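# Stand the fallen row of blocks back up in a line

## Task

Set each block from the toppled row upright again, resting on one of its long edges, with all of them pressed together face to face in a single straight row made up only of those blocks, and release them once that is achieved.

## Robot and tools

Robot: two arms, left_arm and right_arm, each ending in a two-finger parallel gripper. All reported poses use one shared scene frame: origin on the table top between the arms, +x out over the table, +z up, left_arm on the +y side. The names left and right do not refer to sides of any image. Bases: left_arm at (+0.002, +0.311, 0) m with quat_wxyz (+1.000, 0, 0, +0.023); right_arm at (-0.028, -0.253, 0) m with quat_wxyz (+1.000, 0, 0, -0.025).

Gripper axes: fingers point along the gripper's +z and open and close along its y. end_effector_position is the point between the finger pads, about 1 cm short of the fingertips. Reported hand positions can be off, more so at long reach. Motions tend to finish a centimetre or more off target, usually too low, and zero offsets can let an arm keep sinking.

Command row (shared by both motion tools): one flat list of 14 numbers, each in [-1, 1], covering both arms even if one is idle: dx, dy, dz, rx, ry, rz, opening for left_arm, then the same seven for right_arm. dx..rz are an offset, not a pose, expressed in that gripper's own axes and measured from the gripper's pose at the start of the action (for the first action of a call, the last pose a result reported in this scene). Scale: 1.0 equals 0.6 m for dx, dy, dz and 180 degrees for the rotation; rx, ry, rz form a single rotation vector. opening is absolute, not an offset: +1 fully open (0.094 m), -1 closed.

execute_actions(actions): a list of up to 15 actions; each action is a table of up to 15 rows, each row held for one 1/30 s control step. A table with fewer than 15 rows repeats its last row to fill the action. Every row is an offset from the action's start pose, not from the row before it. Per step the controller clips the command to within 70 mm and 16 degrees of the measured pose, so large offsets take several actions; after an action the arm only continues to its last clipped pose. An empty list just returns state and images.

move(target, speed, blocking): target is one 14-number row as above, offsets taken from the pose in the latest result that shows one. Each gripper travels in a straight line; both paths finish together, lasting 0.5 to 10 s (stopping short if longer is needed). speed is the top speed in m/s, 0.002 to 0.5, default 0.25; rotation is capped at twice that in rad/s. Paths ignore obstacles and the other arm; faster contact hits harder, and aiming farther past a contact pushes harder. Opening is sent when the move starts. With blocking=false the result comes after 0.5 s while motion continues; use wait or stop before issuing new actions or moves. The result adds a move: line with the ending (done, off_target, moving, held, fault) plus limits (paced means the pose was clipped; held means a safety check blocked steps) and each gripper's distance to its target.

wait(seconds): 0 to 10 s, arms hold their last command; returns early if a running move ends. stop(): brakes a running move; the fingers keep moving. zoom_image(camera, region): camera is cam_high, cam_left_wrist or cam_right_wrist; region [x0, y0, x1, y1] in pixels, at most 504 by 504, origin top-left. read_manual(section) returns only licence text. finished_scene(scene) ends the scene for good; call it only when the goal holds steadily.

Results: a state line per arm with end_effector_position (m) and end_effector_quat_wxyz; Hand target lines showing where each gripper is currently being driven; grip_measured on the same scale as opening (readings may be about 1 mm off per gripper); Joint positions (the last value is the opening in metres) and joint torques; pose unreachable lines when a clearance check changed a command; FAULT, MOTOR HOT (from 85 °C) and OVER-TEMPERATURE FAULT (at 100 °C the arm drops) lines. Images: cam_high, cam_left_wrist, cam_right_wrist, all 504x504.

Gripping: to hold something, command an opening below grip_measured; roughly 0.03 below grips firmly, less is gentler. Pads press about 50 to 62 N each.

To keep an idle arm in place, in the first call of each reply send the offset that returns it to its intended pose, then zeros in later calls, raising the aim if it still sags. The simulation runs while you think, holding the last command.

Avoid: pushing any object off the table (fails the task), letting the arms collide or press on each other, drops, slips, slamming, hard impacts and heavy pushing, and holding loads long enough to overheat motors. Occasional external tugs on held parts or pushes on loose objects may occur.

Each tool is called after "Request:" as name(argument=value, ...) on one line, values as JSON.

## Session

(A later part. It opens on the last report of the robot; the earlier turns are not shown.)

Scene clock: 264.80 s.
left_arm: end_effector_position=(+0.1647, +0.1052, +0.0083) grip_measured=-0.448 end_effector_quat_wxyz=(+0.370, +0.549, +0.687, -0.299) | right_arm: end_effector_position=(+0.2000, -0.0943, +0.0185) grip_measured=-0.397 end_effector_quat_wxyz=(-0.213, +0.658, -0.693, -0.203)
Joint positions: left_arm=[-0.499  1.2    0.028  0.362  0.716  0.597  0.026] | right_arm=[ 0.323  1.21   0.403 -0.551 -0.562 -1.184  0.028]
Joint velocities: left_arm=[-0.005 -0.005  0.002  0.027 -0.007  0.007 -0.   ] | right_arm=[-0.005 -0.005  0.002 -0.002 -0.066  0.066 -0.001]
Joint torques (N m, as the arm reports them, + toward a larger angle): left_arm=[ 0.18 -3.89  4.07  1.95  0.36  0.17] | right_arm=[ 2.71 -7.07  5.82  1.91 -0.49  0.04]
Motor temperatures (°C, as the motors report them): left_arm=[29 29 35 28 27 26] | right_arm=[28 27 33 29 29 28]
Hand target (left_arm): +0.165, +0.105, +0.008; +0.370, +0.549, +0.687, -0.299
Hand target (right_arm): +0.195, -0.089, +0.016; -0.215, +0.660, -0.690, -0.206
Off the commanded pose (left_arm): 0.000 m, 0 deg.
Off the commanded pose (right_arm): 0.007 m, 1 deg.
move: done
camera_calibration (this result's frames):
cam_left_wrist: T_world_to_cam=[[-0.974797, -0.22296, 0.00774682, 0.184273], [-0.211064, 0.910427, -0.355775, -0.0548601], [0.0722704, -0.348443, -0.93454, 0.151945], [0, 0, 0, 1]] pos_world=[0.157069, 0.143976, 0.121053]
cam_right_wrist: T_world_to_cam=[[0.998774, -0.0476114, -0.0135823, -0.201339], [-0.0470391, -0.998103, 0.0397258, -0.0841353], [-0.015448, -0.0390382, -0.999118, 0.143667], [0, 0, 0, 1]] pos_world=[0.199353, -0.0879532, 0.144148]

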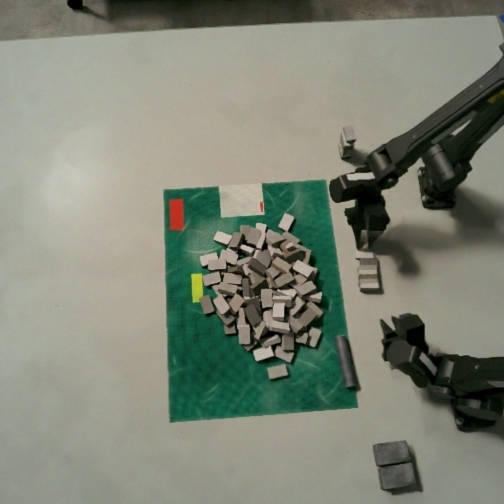

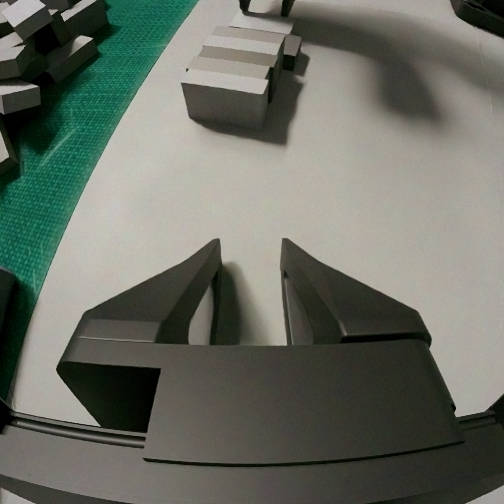

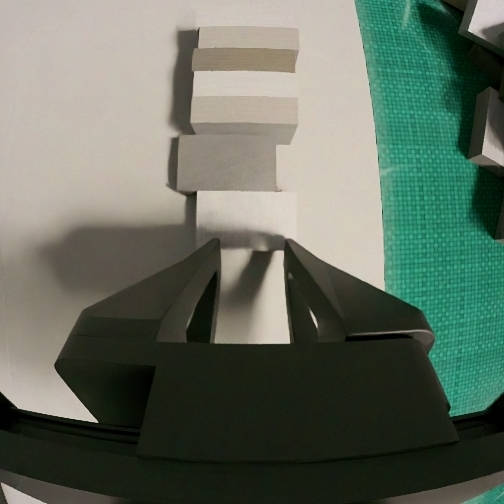

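Request:
move(target=[0,0,0,0,0,0,-0.45,0,0,0,0,0,0,0.5])

Request:
move(target=[0,0,0,0,0,0,-0.45,0.004,0.004,0.028,0,-0.12,0,0.5], speed=0.06)

Request:
move(target=[0,0,0,0,0,0,-0.45,0,0,0,0,0,0,-0.15])

Request:
move(target=[0,0,0,0,0,0,-0.45,0.05,0,-0.09,0,0,0,-0.15], speed=0.08)

Request:
move(target=[0,0,0,0,0,0,-0.45,0,0,0,0,0,0,0.5])

Request:
move(target=[0,0,0,0,0,0,-0.45,-0.11,0.01,0.08,0,0,0,0.5], speed=0.1)

Scene clock: 280.70 s.
left_arm: end_effector_position=(+0.1647, +0.1052, +0.0083) grip_measured=-0.448 end_effector_quat_wxyz=(+0.370, +0.549, +0.687, -0.299) | right_arm: end_effector_position=(+0.2000, -0.0943, +0.0185) grip_measured=+0.497 end_effector_quat_wxyz=(-0.213, +0.656, -0.695, -0.203)
Joint positions: left_arm=[-0.499  1.2    0.028  0.362  0.716  0.597  0.026] | right_arm=[ 0.323  1.21   0.403 -0.551 -0.562 -1.18   0.07 ]
Joint velocities: left_arm=[-0.015  0.005 -0.017  0.002  0.022 -0.037 -0.   ] | right_arm=[-0.015  0.015 -0.012  0.002 -0.007  0.051  0.   ]
Joint torques (N m, as the arm reports them, + toward a larger angle): left_arm=[ 0.18 -3.62  4.1   2.    0.34  0.17] | right_arm=[ 0.71 -6.35  7.27  0.9  -0.37 -0.14]
Motor temperatures (°C, as the motors report them): left_arm=[29 29 35 28 27 26] | right_arm=[28 27 33 29 29 28]
Hand target (left_arm): +0.165, +0.105, +0.008; +0.370, +0.549, +0.687, -0.299
Hand target (right_arm): +0.200, -0.094, +0.019; -0.213, +0.658, -0.693, -0.203
Off the commanded pose (left_arm): 0.000 m, 0 deg.
Off the commanded pose (right_arm): 0.000 m, 0 deg.
move: done
camera_calibration (this result's frames):
cam_left_wrist: T_world_to_cam=[[-0.974797, -0.22296, 0.00774682, 0.184273], [-0.211064, 0.910427, -0.355775, -0.0548601], [0.0722704, -0.348443, -0.93454, 0.151945], [0, 0, 0, 1]] pos_world=[0.157069, 0.143976, 0.121053]
cam_right_wrist: T_world_to_cam=[[0.998568, -0.0510756, -0.0159407, -0.20158], [-0.0504094, -0.997939, 0.039719, -0.0834456], [-0.0179365, -0.0388586, -0.999084, 0.144181], [0, 0, 0, 1]] pos_world=[0.199671, -0.0879667, 0.14415]

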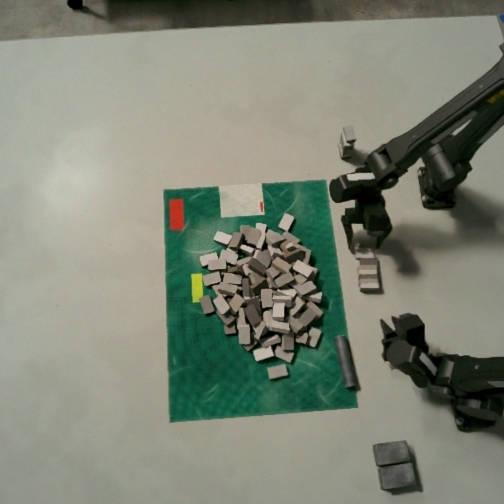

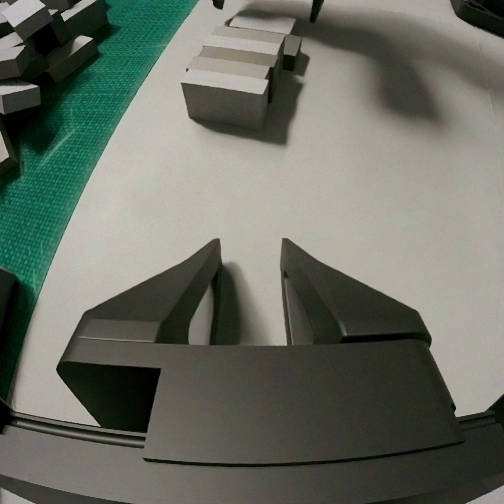

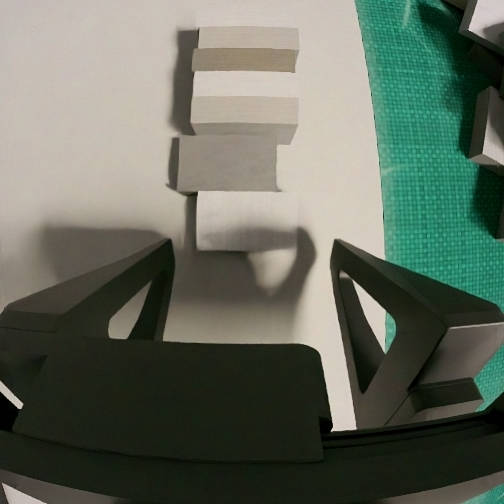

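Scene clock: 284.07 s.
left_arm: end_effector_position=(+0.1647, +0.1052, +0.0083) grip_measured=-0.448 end_effector_quat_wxyz=(+0.370, +0.549, +0.687, -0.299) | right_arm: end_effector_position=(+0.2013, -0.0834, +0.0086) grip_measured=+0.497 end_effector_quat_wxyz=(-0.337, +0.603, -0.643, -0.331)
Joint positions: left_arm=[-0.499  1.2    0.028  0.362  0.716  0.597  0.026] | right_arm=[ 0.17   1.421  0.328 -0.243 -0.965 -1.264  0.07 ]
Joint velocities: left_arm=[ 0.005 -0.005  0.007 -0.012  0.051 -0.037  0.001] | right_arm=[-0.005 -0.015  0.002  0.007 -0.022 -0.007 -0.002]
Joint torques (N m, as the arm reports them, + toward a larger angle): left_arm=[ 0.16 -3.69  4.12  2.01  0.35  0.18] | right_arm=[ 0.11 -5.84  3.71  1.63 -0.3  -0.28]
Motor temperatures (°C, as the motors report them): left_arm=[29 29 35 28 27 26] | right_arm=[28 27 33 29 29 28]
Hand target (left_arm): +0.165, +0.105, +0.008; +0.370, +0.549, +0.687, -0.299
Hand target (right_arm): +0.199, -0.086, +0.002; -0.337, +0.606, -0.642, -0.326
Off the commanded pose (left_arm): 0.000 m, 0 deg.
Off the commanded pose (right_arm): 0.007 m, 1 deg.
move: done
camera_calibration (this result's frames):
cam_left_wrist: T_world_to_cam=[[-0.974797, -0.22296, 0.00774682, 0.184273], [-0.211064, 0.910427, -0.355775, -0.0548601], [0.0722704, -0.348443, -0.93454, 0.151945], [0, 0, 0, 1]] pos_world=[0.157069, 0.143976, 0.121053]
cam_right_wrist: T_world_to_cam=[[0.998565, -0.04424, -0.0301938, -0.20179], [-0.0518804, -0.93902, -0.339927, -0.0636131], [-0.0133143, 0.341005, -0.939967, 0.164929], [0, 0, 0, 1]] pos_world=[0.200396, -0.124903, 0.127311]

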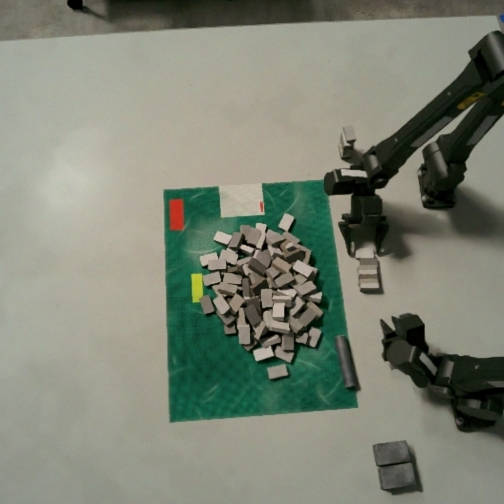

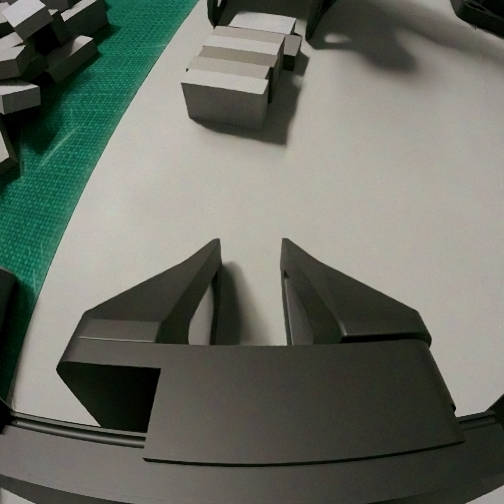

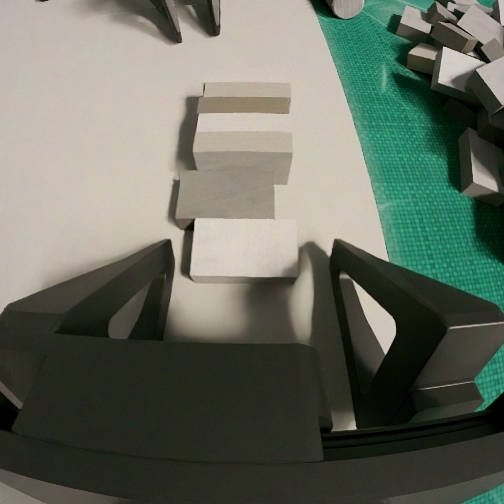

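Scene clock: 284.57 s.
left_arm: end_effector_position=(+0.1647, +0.1052, +0.0083) grip_measured=-0.448 end_effector_quat_wxyz=(+0.370, +0.549, +0.687, -0.299) | right_arm: end_effector_position=(+0.2013, -0.0834, +0.0087) grip_measured=-0.090 end_effector_quat_wxyz=(-0.337, +0.603, -0.643, -0.331)
Joint positions: left_arm=[-0.499  1.2    0.028  0.362  0.716  0.597  0.026] | right_arm=[ 0.17   1.421  0.328 -0.243 -0.965 -1.264  0.043]
Joint velocities: left_arm=[-0.015 -0.005 -0.007 -0.012  0.037  0.022 -0.001] | right_arm=[-0.015 -0.015 -0.012 -0.012 -0.007  0.051  0.   ]
Joint torques (N m, as the arm reports them, + toward a larger angle): left_arm=[ 0.21 -4.24  4.15  2.    0.37  0.21] | right_arm=[ 1.   -7.74  4.87  0.76 -0.51 -0.08]
Motor temperatures (°C, as the motors report them): left_arm=[29 29 35 28 27 26] | right_arm=[28 27 33 29 29 28]
Hand target (left_arm): +0.165, +0.105, +0.008; +0.370, +0.549, +0.687, -0.299
Hand target (right_arm): +0.201, -0.083, +0.009; -0.337, +0.603, -0.643, -0.331
Off the commanded pose (left_arm): 0.000 m, 0 deg.
Off the commanded pose (right_arm): 0.000 m, 0 deg.
move: done
camera_calibration (this result's frames):
cam_left_wrist: T_world_to_cam=[[-0.974797, -0.22296, 0.00774682, 0.184273], [-0.211064, 0.910427, -0.355775, -0.0548601], [0.0722704, -0.348443, -0.93454, 0.151945], [0, 0, 0, 1]] pos_world=[0.157069, 0.143976, 0.121053]
cam_right_wrist: T_world_to_cam=[[0.998567, -0.0441403, -0.0302543, -0.201762], [-0.0518122, -0.938899, -0.34027, -0.0635635], [-0.0133861, 0.34135, -0.939841, 0.165008], [0, 0, 0, 1]] pos_world=[0.200388, -0.124911, 0.127348]

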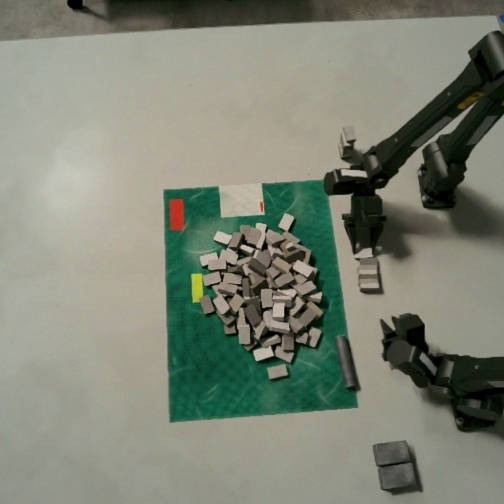

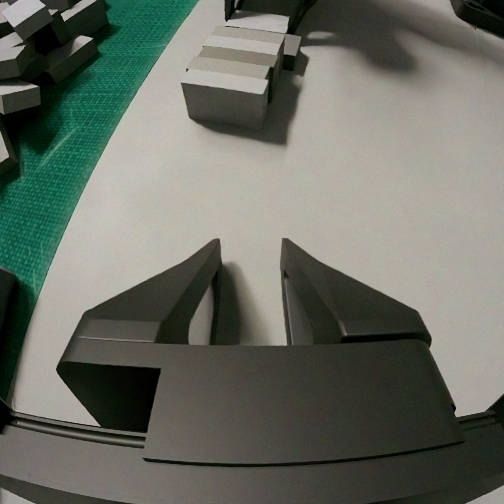

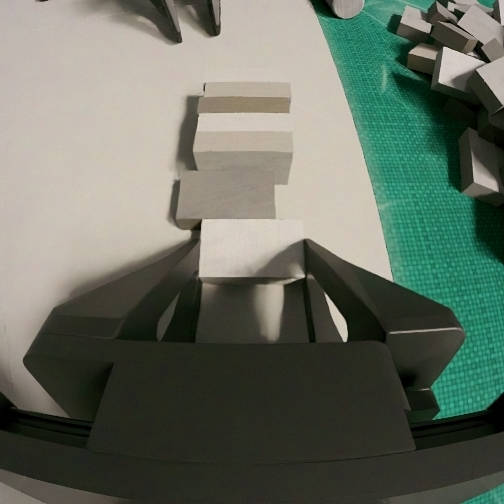

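Scene clock: 285.97 s.
left_arm: end_effector_position=(+0.1647, +0.1052, +0.0083) grip_measured=-0.448 end_effector_quat_wxyz=(+0.370, +0.549, +0.687, -0.299) | right_arm: end_effector_position=(+0.1850, -0.1422, +0.0103) grip_measured=-0.090 end_effector_quat_wxyz=(-0.332, +0.600, -0.644, -0.339)
Joint positions: left_arm=[-0.499  1.2    0.028  0.362  0.716  0.597  0.026] | right_arm=[-0.103  1.457  0.377 -0.682 -0.976 -1.756  0.043]
Joint velocities: left_arm=[-0.005 -0.005 -0.017 -0.002  0.066 -0.007  0.001] | right_arm=[-0.015 -0.005  0.012  0.022 -0.051 -0.007 -0.001]
Joint torques (N m, as the arm reports them, + toward a larger angle): left_arm=[ 0.22 -3.88  4.03  1.86  0.35  0.18] | right_arm=[ 0.35 -6.73  7.37 -0.6  -0.54 -0.18]
Motor temperatures (°C, as the motors report them): left_arm=[29 29 35 28 27 26] | right_arm=[28 27 33 29 29 28]
Hand target (left_arm): +0.165, +0.105, +0.008; +0.370, +0.549, +0.687, -0.299
Hand target (right_arm): +0.197, -0.145, +0.014; -0.337, +0.603, -0.641, -0.334
Off the commanded pose (left_arm): 0.000 m, 0 deg.
Off the commanded pose (right_arm): 0.014 m, 1 deg.
move: off_target (right_arm)
camera_calibration (this result's frames):
cam_left_wrist: T_world_to_cam=[[-0.974797, -0.22296, 0.00774682, 0.184273], [-0.211064, 0.910427, -0.355775, -0.0548601], [0.0722704, -0.348443, -0.93454, 0.151945], [0, 0, 0, 1]] pos_world=[0.157069, 0.143976, 0.121053]
cam_right_wrist: T_world_to_cam=[[0.997994, -0.0408191, -0.048386, -0.187215], [-0.0550113, -0.937421, -0.343826, -0.118223], [-0.0313234, 0.345798, -0.937786, 0.190386], [0, 0, 0, 1]] pos_world=[0.186299, -0.184302, 0.128835]

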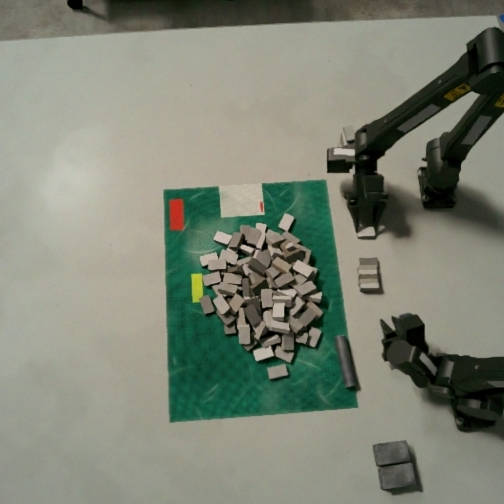

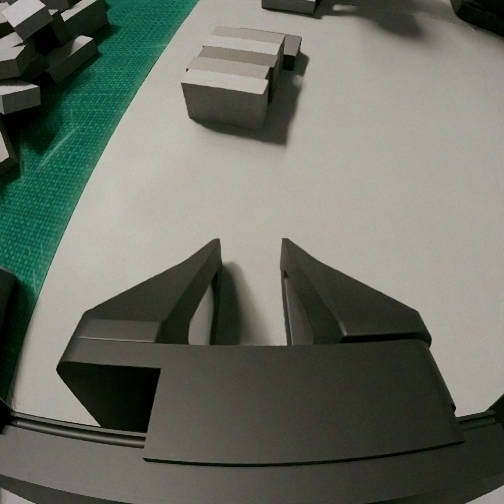

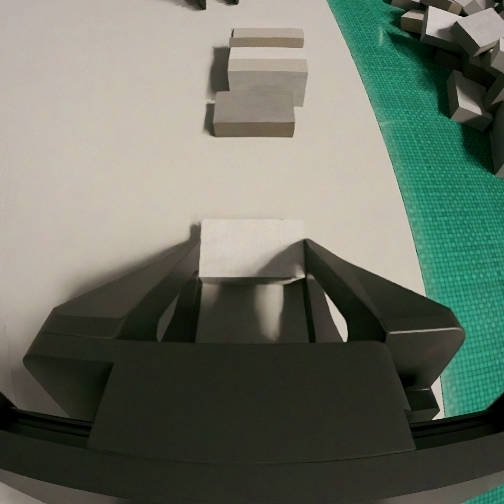

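Scene clock: 286.47 s.
left_arm: end_effector_position=(+0.1647, +0.1052, +0.0083) grip_measured=-0.448 end_effector_quat_wxyz=(+0.370, +0.549, +0.687, -0.299) | right_arm: end_effector_position=(+0.1850, -0.1422, +0.0103) grip_measured=+0.497 end_effector_quat_wxyz=(-0.332, +0.600, -0.644, -0.339)
Joint positions: left_arm=[-0.499  1.2    0.028  0.362  0.716  0.597  0.026] | right_arm=[-0.103  1.457  0.377 -0.682 -0.976 -1.756  0.07 ]
Joint velocities: left_arm=[ 0.005 -0.015 -0.007  0.022 -0.007 -0.007  0.001] | right_arm=[ 0.024 -0.005 -0.022  0.007 -0.007 -0.007  0.001]
Joint torques (N m, as the arm reports them, + toward a larger angle): left_arm=[ 0.15 -3.53  4.01  1.88  0.36  0.17] | right_arm=[ 0.95 -7.9   4.27  0.08 -0.5  -0.08]
Motor temperatures (°C, as the motors report them): left_arm=[29 29 35 28 27 26] | right_arm=[28 27 33 29 29 28]
Hand target (left_arm): +0.165, +0.105, +0.008; +0.370, +0.549, +0.687, -0.299
Hand target (right_arm): +0.185, -0.142, +0.010; -0.332, +0.600, -0.644, -0.339
Off the commanded pose (left_arm): 0.000 m, 0 deg.
Off the commanded pose (right_arm): 0.000 m, 0 deg.
move: done
camera_calibration (this result's frames):
cam_left_wrist: T_world_to_cam=[[-0.974797, -0.22296, 0.00774682, 0.184273], [-0.211064, 0.910427, -0.355775, -0.0548601], [0.0722704, -0.348443, -0.93454, 0.151945], [0, 0, 0, 1]] pos_world=[0.157069, 0.143976, 0.121053]
cam_right_wrist: T_world_to_cam=[[0.997994, -0.0408191, -0.048386, -0.187215], [-0.0550113, -0.937421, -0.343826, -0.118223], [-0.0313234, 0.345798, -0.937786, 0.190386], [0, 0, 0, 1]] pos_world=[0.186299, -0.184302, 0.128835]

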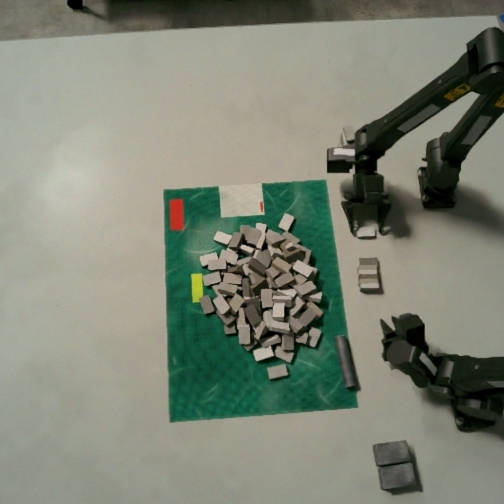

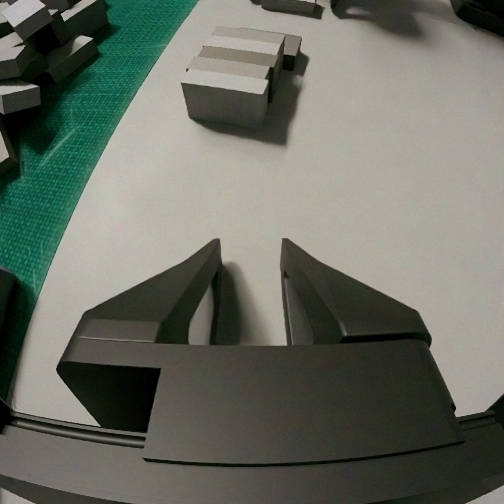

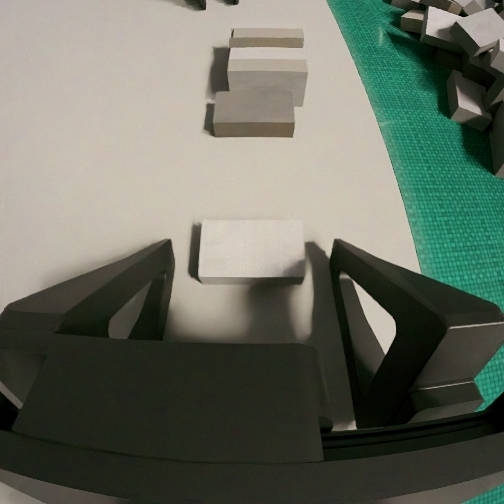

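Scene clock: 287.93 s.
left_arm: end_effector_position=(+0.1647, +0.1052, +0.0083) grip_measured=-0.448 end_effector_quat_wxyz=(+0.370, +0.549, +0.687, -0.299) | right_arm: end_effector_position=(+0.1860, -0.0662, +0.0396) grip_measured=+0.497 end_effector_quat_wxyz=(-0.329, +0.600, -0.647, -0.337)
Joint positions: left_arm=[-0.499  1.2    0.028  0.362  0.716  0.597  0.026] | right_arm=[ 0.258  1.235  0.309 -0.313 -0.941 -1.117  0.07 ]
Joint velocities: left_arm=[-0.005 -0.005 -0.012 -0.022 -0.037  0.007 -0.001] | right_arm=[-0.015 -0.005  0.012  0.007 -0.051  0.037 -0.001]
Joint torques (N m, as the arm reports them, + toward a larger angle): left_arm=[ 0.31 -3.82  4.04  2.    0.36  0.17] | right_arm=[ 1.6  -6.59  5.16  1.69 -0.32 -0.05]
Motor temperatures (°C, as the motors report them): left_arm=[29 29 35 28 27 26] | right_arm=[28 27 33 29 29 28]
Hand target (left_arm): +0.165, +0.105, +0.008; +0.370, +0.549, +0.687, -0.299
Hand target (right_arm): +0.184, -0.065, +0.039; -0.332, +0.600, -0.646, -0.335
Off the commanded pose (left_arm): 0.000 m, 0 deg.
Off the commanded pose (right_arm): 0.002 m, 1 deg.
move: done
camera_calibration (this result's frames):
cam_left_wrist: T_world_to_cam=[[-0.974797, -0.22296, 0.00774682, 0.184273], [-0.211064, 0.910427, -0.355775, -0.0548601], [0.0722704, -0.348443, -0.93454, 0.151945], [0, 0, 0, 1]] pos_world=[0.157069, 0.143976, 0.121053]
cam_right_wrist: T_world_to_cam=[[0.997628, -0.0446835, -0.0523593, -0.183796], [-0.0597486, -0.939835, -0.336364, -0.0364015], [-0.0341792, 0.338695, -0.940275, 0.191773], [0, 0, 0, 1]] pos_world=[0.18774, -0.107376, 0.158451]

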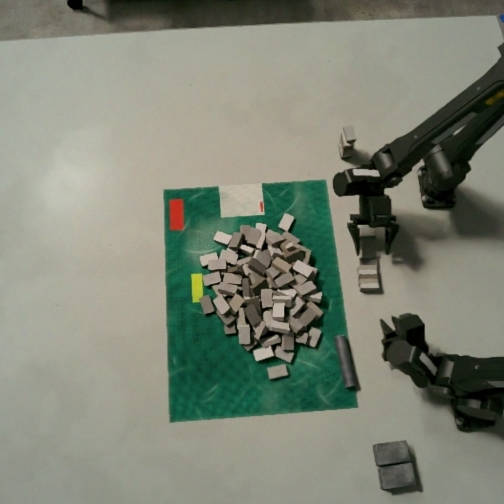

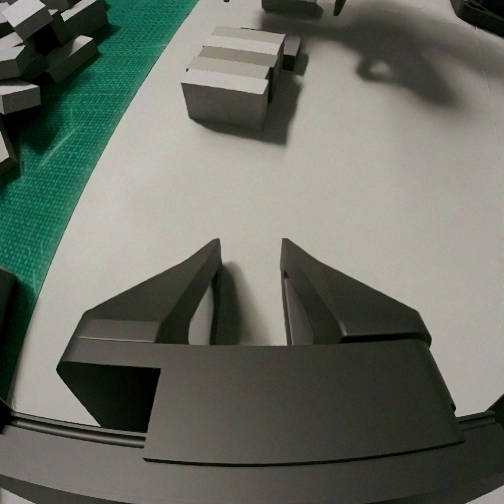

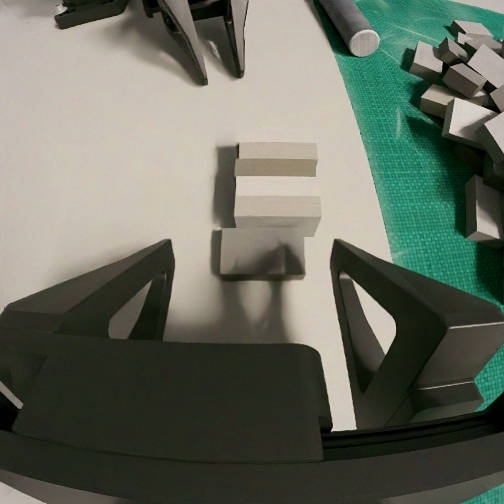

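Request:
move(target=[0,0,-0.15,0,0,0,-0.45,0.045,-0.01,0.04,0.015,0,0,0.5], speed=0.06)

Request:
move(target=[0,0,0,0,0,0,-0.45,0,0,0,0,0,0,-0.15])

Request:
move(target=[0,0,0,0,0,0,-0.45,-0.04,-0.025,-0.025,0,0.51,0,-0.15], speed=0.12)

Scene clock: 296.40 s.
left_arm: end_effector_position=(+0.1312, +0.1731, +0.0390) grip_measured=-0.448 end_effector_quat_wxyz=(+0.352, +0.540, +0.696, -0.317) | right_arm: end_effector_position=(+0.1967, -0.0614, +0.0089) grip_measured=+0.497 end_effector_quat_wxyz=(-0.349, +0.591, -0.653, -0.321)
Joint positions: left_arm=[-0.006  0.713  0.088 -0.743  0.973  1.252  0.026] | right_arm=[ 0.277  1.392  0.266 -0.003 -0.916 -1.025  0.07 ]
Joint velocities: left_arm=[ 0.024 -0.024  0.012 -0.051  0.051  0.022 -0.001] | right_arm=[-0.005 -0.005  0.012  0.002  0.022  0.022 -0.   ]
Joint torques (N m, as the arm reports them, + toward a larger angle): left_arm=[1.13 0.13 9.93 0.56 0.84 0.35] | right_arm=[ 1.75 -6.45  3.71  2.02 -0.15  0.01]
Motor temperatures (°C, as the motors report them): left_arm=[29 29 35 28 27 26] | right_arm=[28 27 32 29 29 28]
Hand target (left_arm): +0.149, +0.176, +0.056; +0.371, +0.547, +0.687, -0.301
Hand target (right_arm): +0.192, -0.061, +0.003; +0.343, -0.592, +0.655, +0.322
Off the commanded pose (left_arm): 0.026 m, 3 deg.
Off the commanded pose (right_arm): 0.008 m, 1 deg.
move: off_target (left_arm)
camera_calibration (this result's frames):
cam_left_wrist: T_world_to_cam=[[-0.973305, -0.220246, 0.0645721, 0.163696], [-0.228796, 0.9088, -0.348905, -0.110537], [0.0181617, -0.354365, -0.934931, 0.214828], [0, 0, 0, 1]] pos_world=[0.130134, 0.212637, 0.151713]
cam_right_wrist: T_world_to_cam=[[0.996169, -0.0856338, -0.0177416, -0.19842], [-0.0864988, -0.93494, -0.344102, -0.0360282], [0.0128794, 0.344318, -0.938765, 0.152691], [0, 0, 0, 1]] pos_world=[0.192577, -0.10325, 0.127423]

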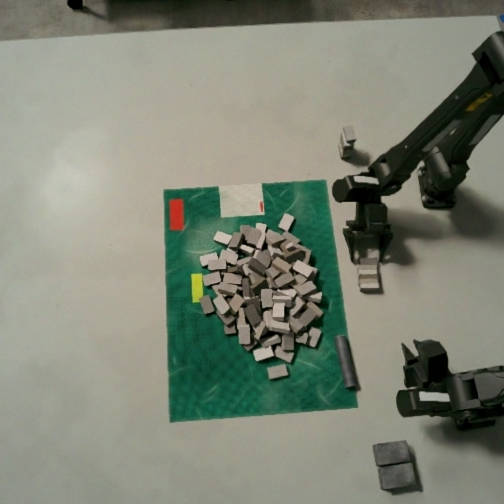

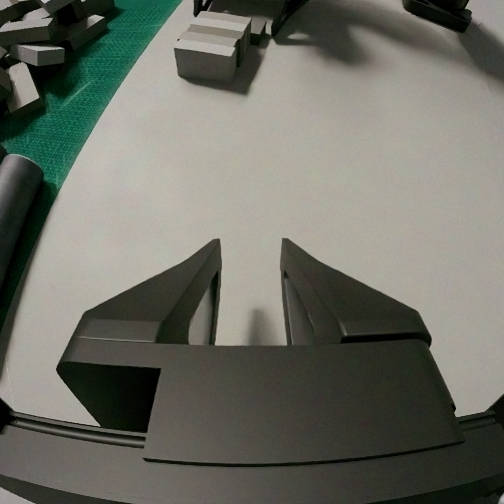

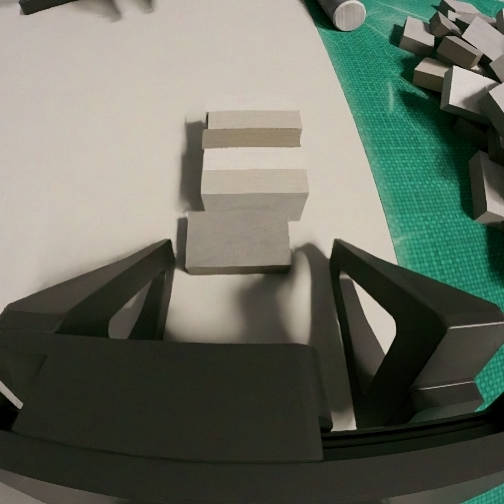

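Scene clock: 296.90 s.
left_arm: end_effector_position=(+0.1312, +0.1731, +0.0390) grip_measured=-0.448 end_effector_quat_wxyz=(+0.352, +0.540, +0.696, -0.317) | right_arm: end_effector_position=(+0.1968, -0.0615, +0.0088) grip_measured=-0.097 end_effector_quat_wxyz=(-0.349, +0.591, -0.653, -0.321)
Joint positions: left_arm=[-0.006  0.713  0.088 -0.743  0.973  1.252  0.026] | right_arm=[ 0.277  1.392  0.266 -0.003 -0.916 -1.025  0.042]
Joint velocities: left_arm=[-0.005 -0.015 -0.002 -0.017  0.022 -0.007  0.   ] | right_arm=[ 0.005 -0.015  0.012 -0.012  0.007 -0.022  0.001]
Joint torques (N m, as the arm reports them, + toward a larger angle): left_arm=[0.07 0.7  6.73 1.04 0.69 0.17] | right_arm=[ 1.4  -7.37  4.85  0.98 -0.48 -0.1 ]
Motor temperatures (°C, as the motors report them): left_arm=[29 29 35 28 27 26] | right_arm=[28 27 32 29 29 28]
Hand target (left_arm): +0.131, +0.173, +0.039; +0.352, +0.540, +0.696, -0.318
Hand target (right_arm): +0.197, -0.061, +0.009; +0.349, -0.591, +0.653, +0.321
Off the commanded pose (left_arm): 0.000 m, 0 deg.
Off the commanded pose (right_arm): 0.000 m, 0 deg.
move: done
camera_calibration (this result's frames):
cam_left_wrist: T_world_to_cam=[[-0.973347, -0.220044, 0.0646292, 0.163602], [-0.228629, 0.908862, -0.348853, -0.110588], [0.0180238, -0.354331, -0.934946, 0.214829], [0, 0, 0, 1]] pos_world=[0.130086, 0.21263, 0.151701]
cam_right_wrist: T_world_to_cam=[[0.996156, -0.0858021, -0.0176356, -0.198463], [-0.0866245, -0.935041, -0.343794, -0.0360577], [0.0130082, 0.344, -0.938879, 0.152614], [0, 0, 0, 1]] pos_world=[0.192592, -0.103243, 0.12739]

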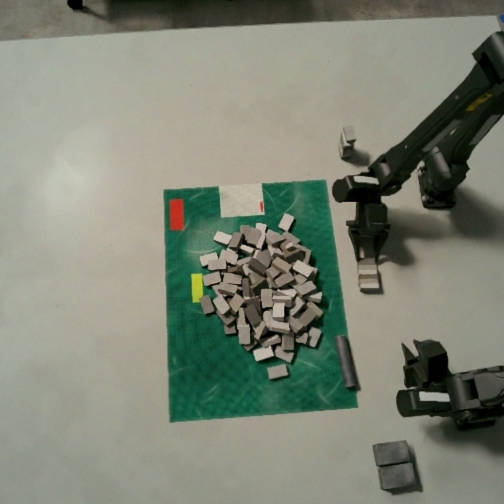

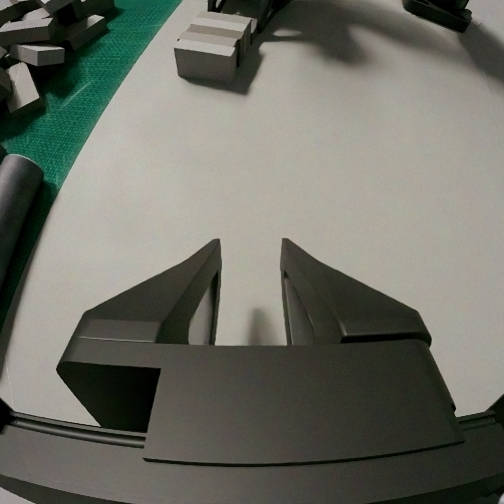

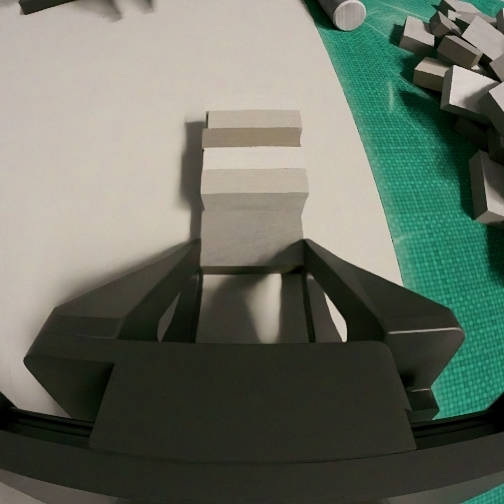

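Scene clock: 303.90 s.
left_arm: end_effector_position=(+0.1312, +0.1731, +0.0390) grip_measured=-0.448 end_effector_quat_wxyz=(+0.352, +0.540, +0.696, -0.317) | right_arm: end_effector_position=(+0.2031, -0.0735, +0.0344) grip_measured=-0.097 end_effector_quat_wxyz=(+0.223, +0.643, -0.703, +0.210)
Joint positions: left_arm=[-0.006  0.713  0.088 -0.743  0.973  1.252  0.026] | right_arm=[ 0.915  1.67   0.912 -1.337  0.351 -0.522  0.042]
Joint velocities: left_arm=[-0.005  0.005 -0.017 -0.012 -0.066 -0.022  0.001] | right_arm=[-0.005 -0.005 -0.007 -0.012 -0.022 -0.007 -0.001]
Joint torques (N m, as the arm reports them, + toward a larger angle): left_arm=[0.24 0.57 6.69 0.92 0.68 0.18] | right_arm=[  1.49 -13.36  10.21  -1.45   0.38   0.07]
Motor temperatures (°C, as the motors report them): left_arm=[29 29 36 28 28 26] | right_arm=[28 27 34 29 29 28]
Hand target (left_arm): +0.131, +0.173, +0.039; +0.352, +0.540, +0.696, -0.317
Hand target (right_arm): +0.211, -0.062, +0.041; -0.217, -0.641, +0.705, -0.214
Off the commanded pose (left_arm): 0.000 m, 0 deg.
Off the commanded pose (right_arm): 0.015 m, 1 deg.
move: off_target (right_arm)
camera_calibration (this result's frames):
cam_left_wrist: T_world_to_cam=[[-0.973347, -0.220044, 0.0646292, 0.163602], [-0.228629, 0.908862, -0.348853, -0.110588], [0.0180238, -0.354331, -0.934946, 0.214829], [0, 0, 0, 1]] pos_world=[0.130086, 0.21263, 0.151701]
cam_right_wrist: T_world_to_cam=[[0.995298, -0.0968589, -0.000544077, -0.206569], [-0.0292834, -0.306254, 0.951499, -0.0479963], [-0.0923278, -0.94701, -0.30765, 0.0854387], [0, 0, 0, 1]] pos_world=[0.212081, 0.0462042, 0.0718413]

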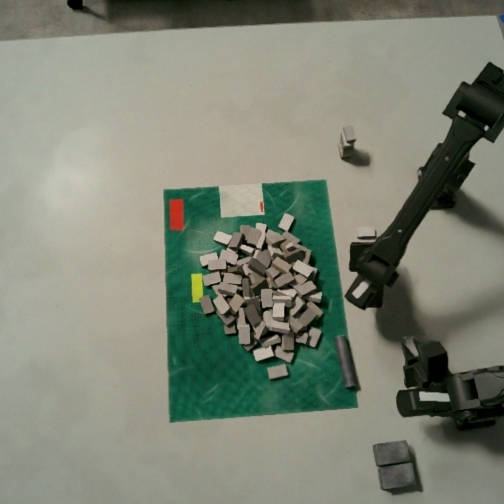

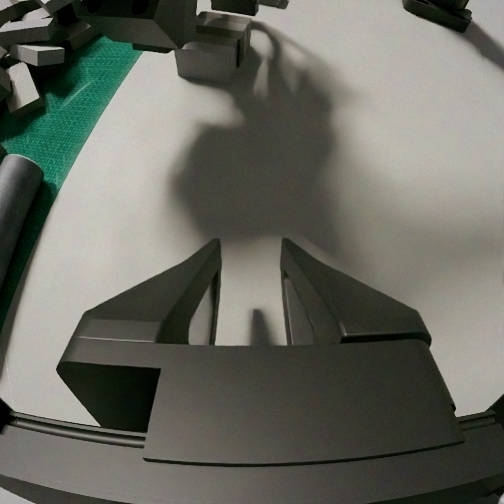

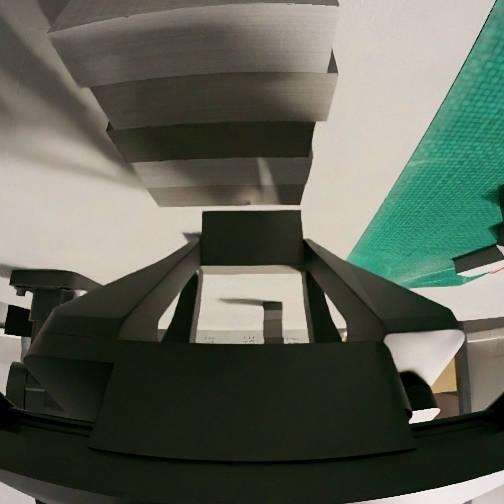

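Request:
move(target=[0,0,0,0,0,0,-0.45,-0.052,0.012,-0.036,0,0,0,-0.15], speed=0.03)

Scene clock: 308.77 s.
left_arm: end_effector_position=(+0.1312, +0.1731, +0.0390) grip_measured=-0.448 end_effector_quat_wxyz=(+0.352, +0.540, +0.696, -0.317) | right_arm: end_effector_position=(+0.1931, -0.0488, +0.0299) grip_measured=-0.097 end_effector_quat_wxyz=(+0.226, +0.643, -0.701, +0.210)
Joint positions: left_arm=[-0.006  0.713  0.088 -0.743  0.973  1.252  0.026] | right_arm=[ 0.977  1.715  0.953 -1.359  0.319 -0.468  0.042]
Joint velocities: left_arm=[-0.005 -0.005  0.012  0.007  0.007  0.007 -0.001] | right_arm=[-0.005  0.005 -0.002  0.012  0.007 -0.066 -0.   ]
Joint torques (N m, as the arm reports them, + toward a larger angle): left_arm=[0.36 0.53 6.63 0.88 0.71 0.17] | right_arm=[  2.27 -13.12   9.94  -1.56   0.09  -0.02]
Motor temperatures (°C, as the motors report them): left_arm=[29 29 37 28 28 26] | right_arm=[28 27 34 29 29 28]
Hand target (left_arm): +0.131, +0.173, +0.039; +0.352, +0.540, +0.696, -0.317
Hand target (right_arm): +0.199, -0.035, +0.034; +0.222, +0.643, -0.702, +0.210
Off the commanded pose (left_arm): 0.000 m, 0 deg.
Off the commanded pose (right_arm): 0.015 m, 0 deg.
move: off_target (right_arm)
camera_calibration (this result's frames):
cam_left_wrist: T_world_to_cam=[[-0.973347, -0.220044, 0.0646292, 0.163602], [-0.228629, 0.908862, -0.348853, -0.110588], [0.0180238, -0.354331, -0.934946, 0.214829], [0, 0, 0, 1]] pos_world=[0.130086, 0.21263, 0.151701]
cam_right_wrist: T_world_to_cam=[[0.995398, -0.0956277, -0.00620026, -0.194019], [-0.0230311, -0.301534, 0.953177, -0.0374356], [-0.0930197, -0.948648, -0.302349, 0.106419], [0, 0, 0, 1]] pos_world=[0.202163, 0.0711124, 0.0666554]

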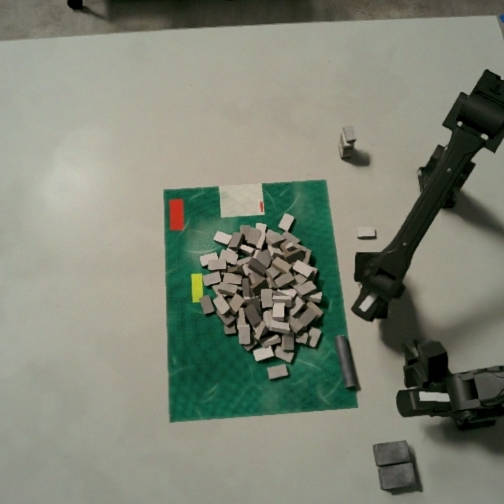

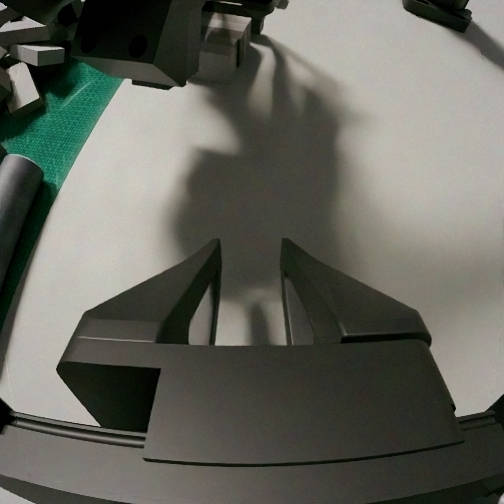

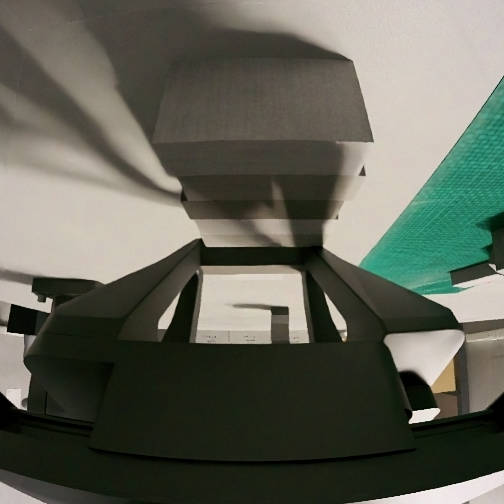

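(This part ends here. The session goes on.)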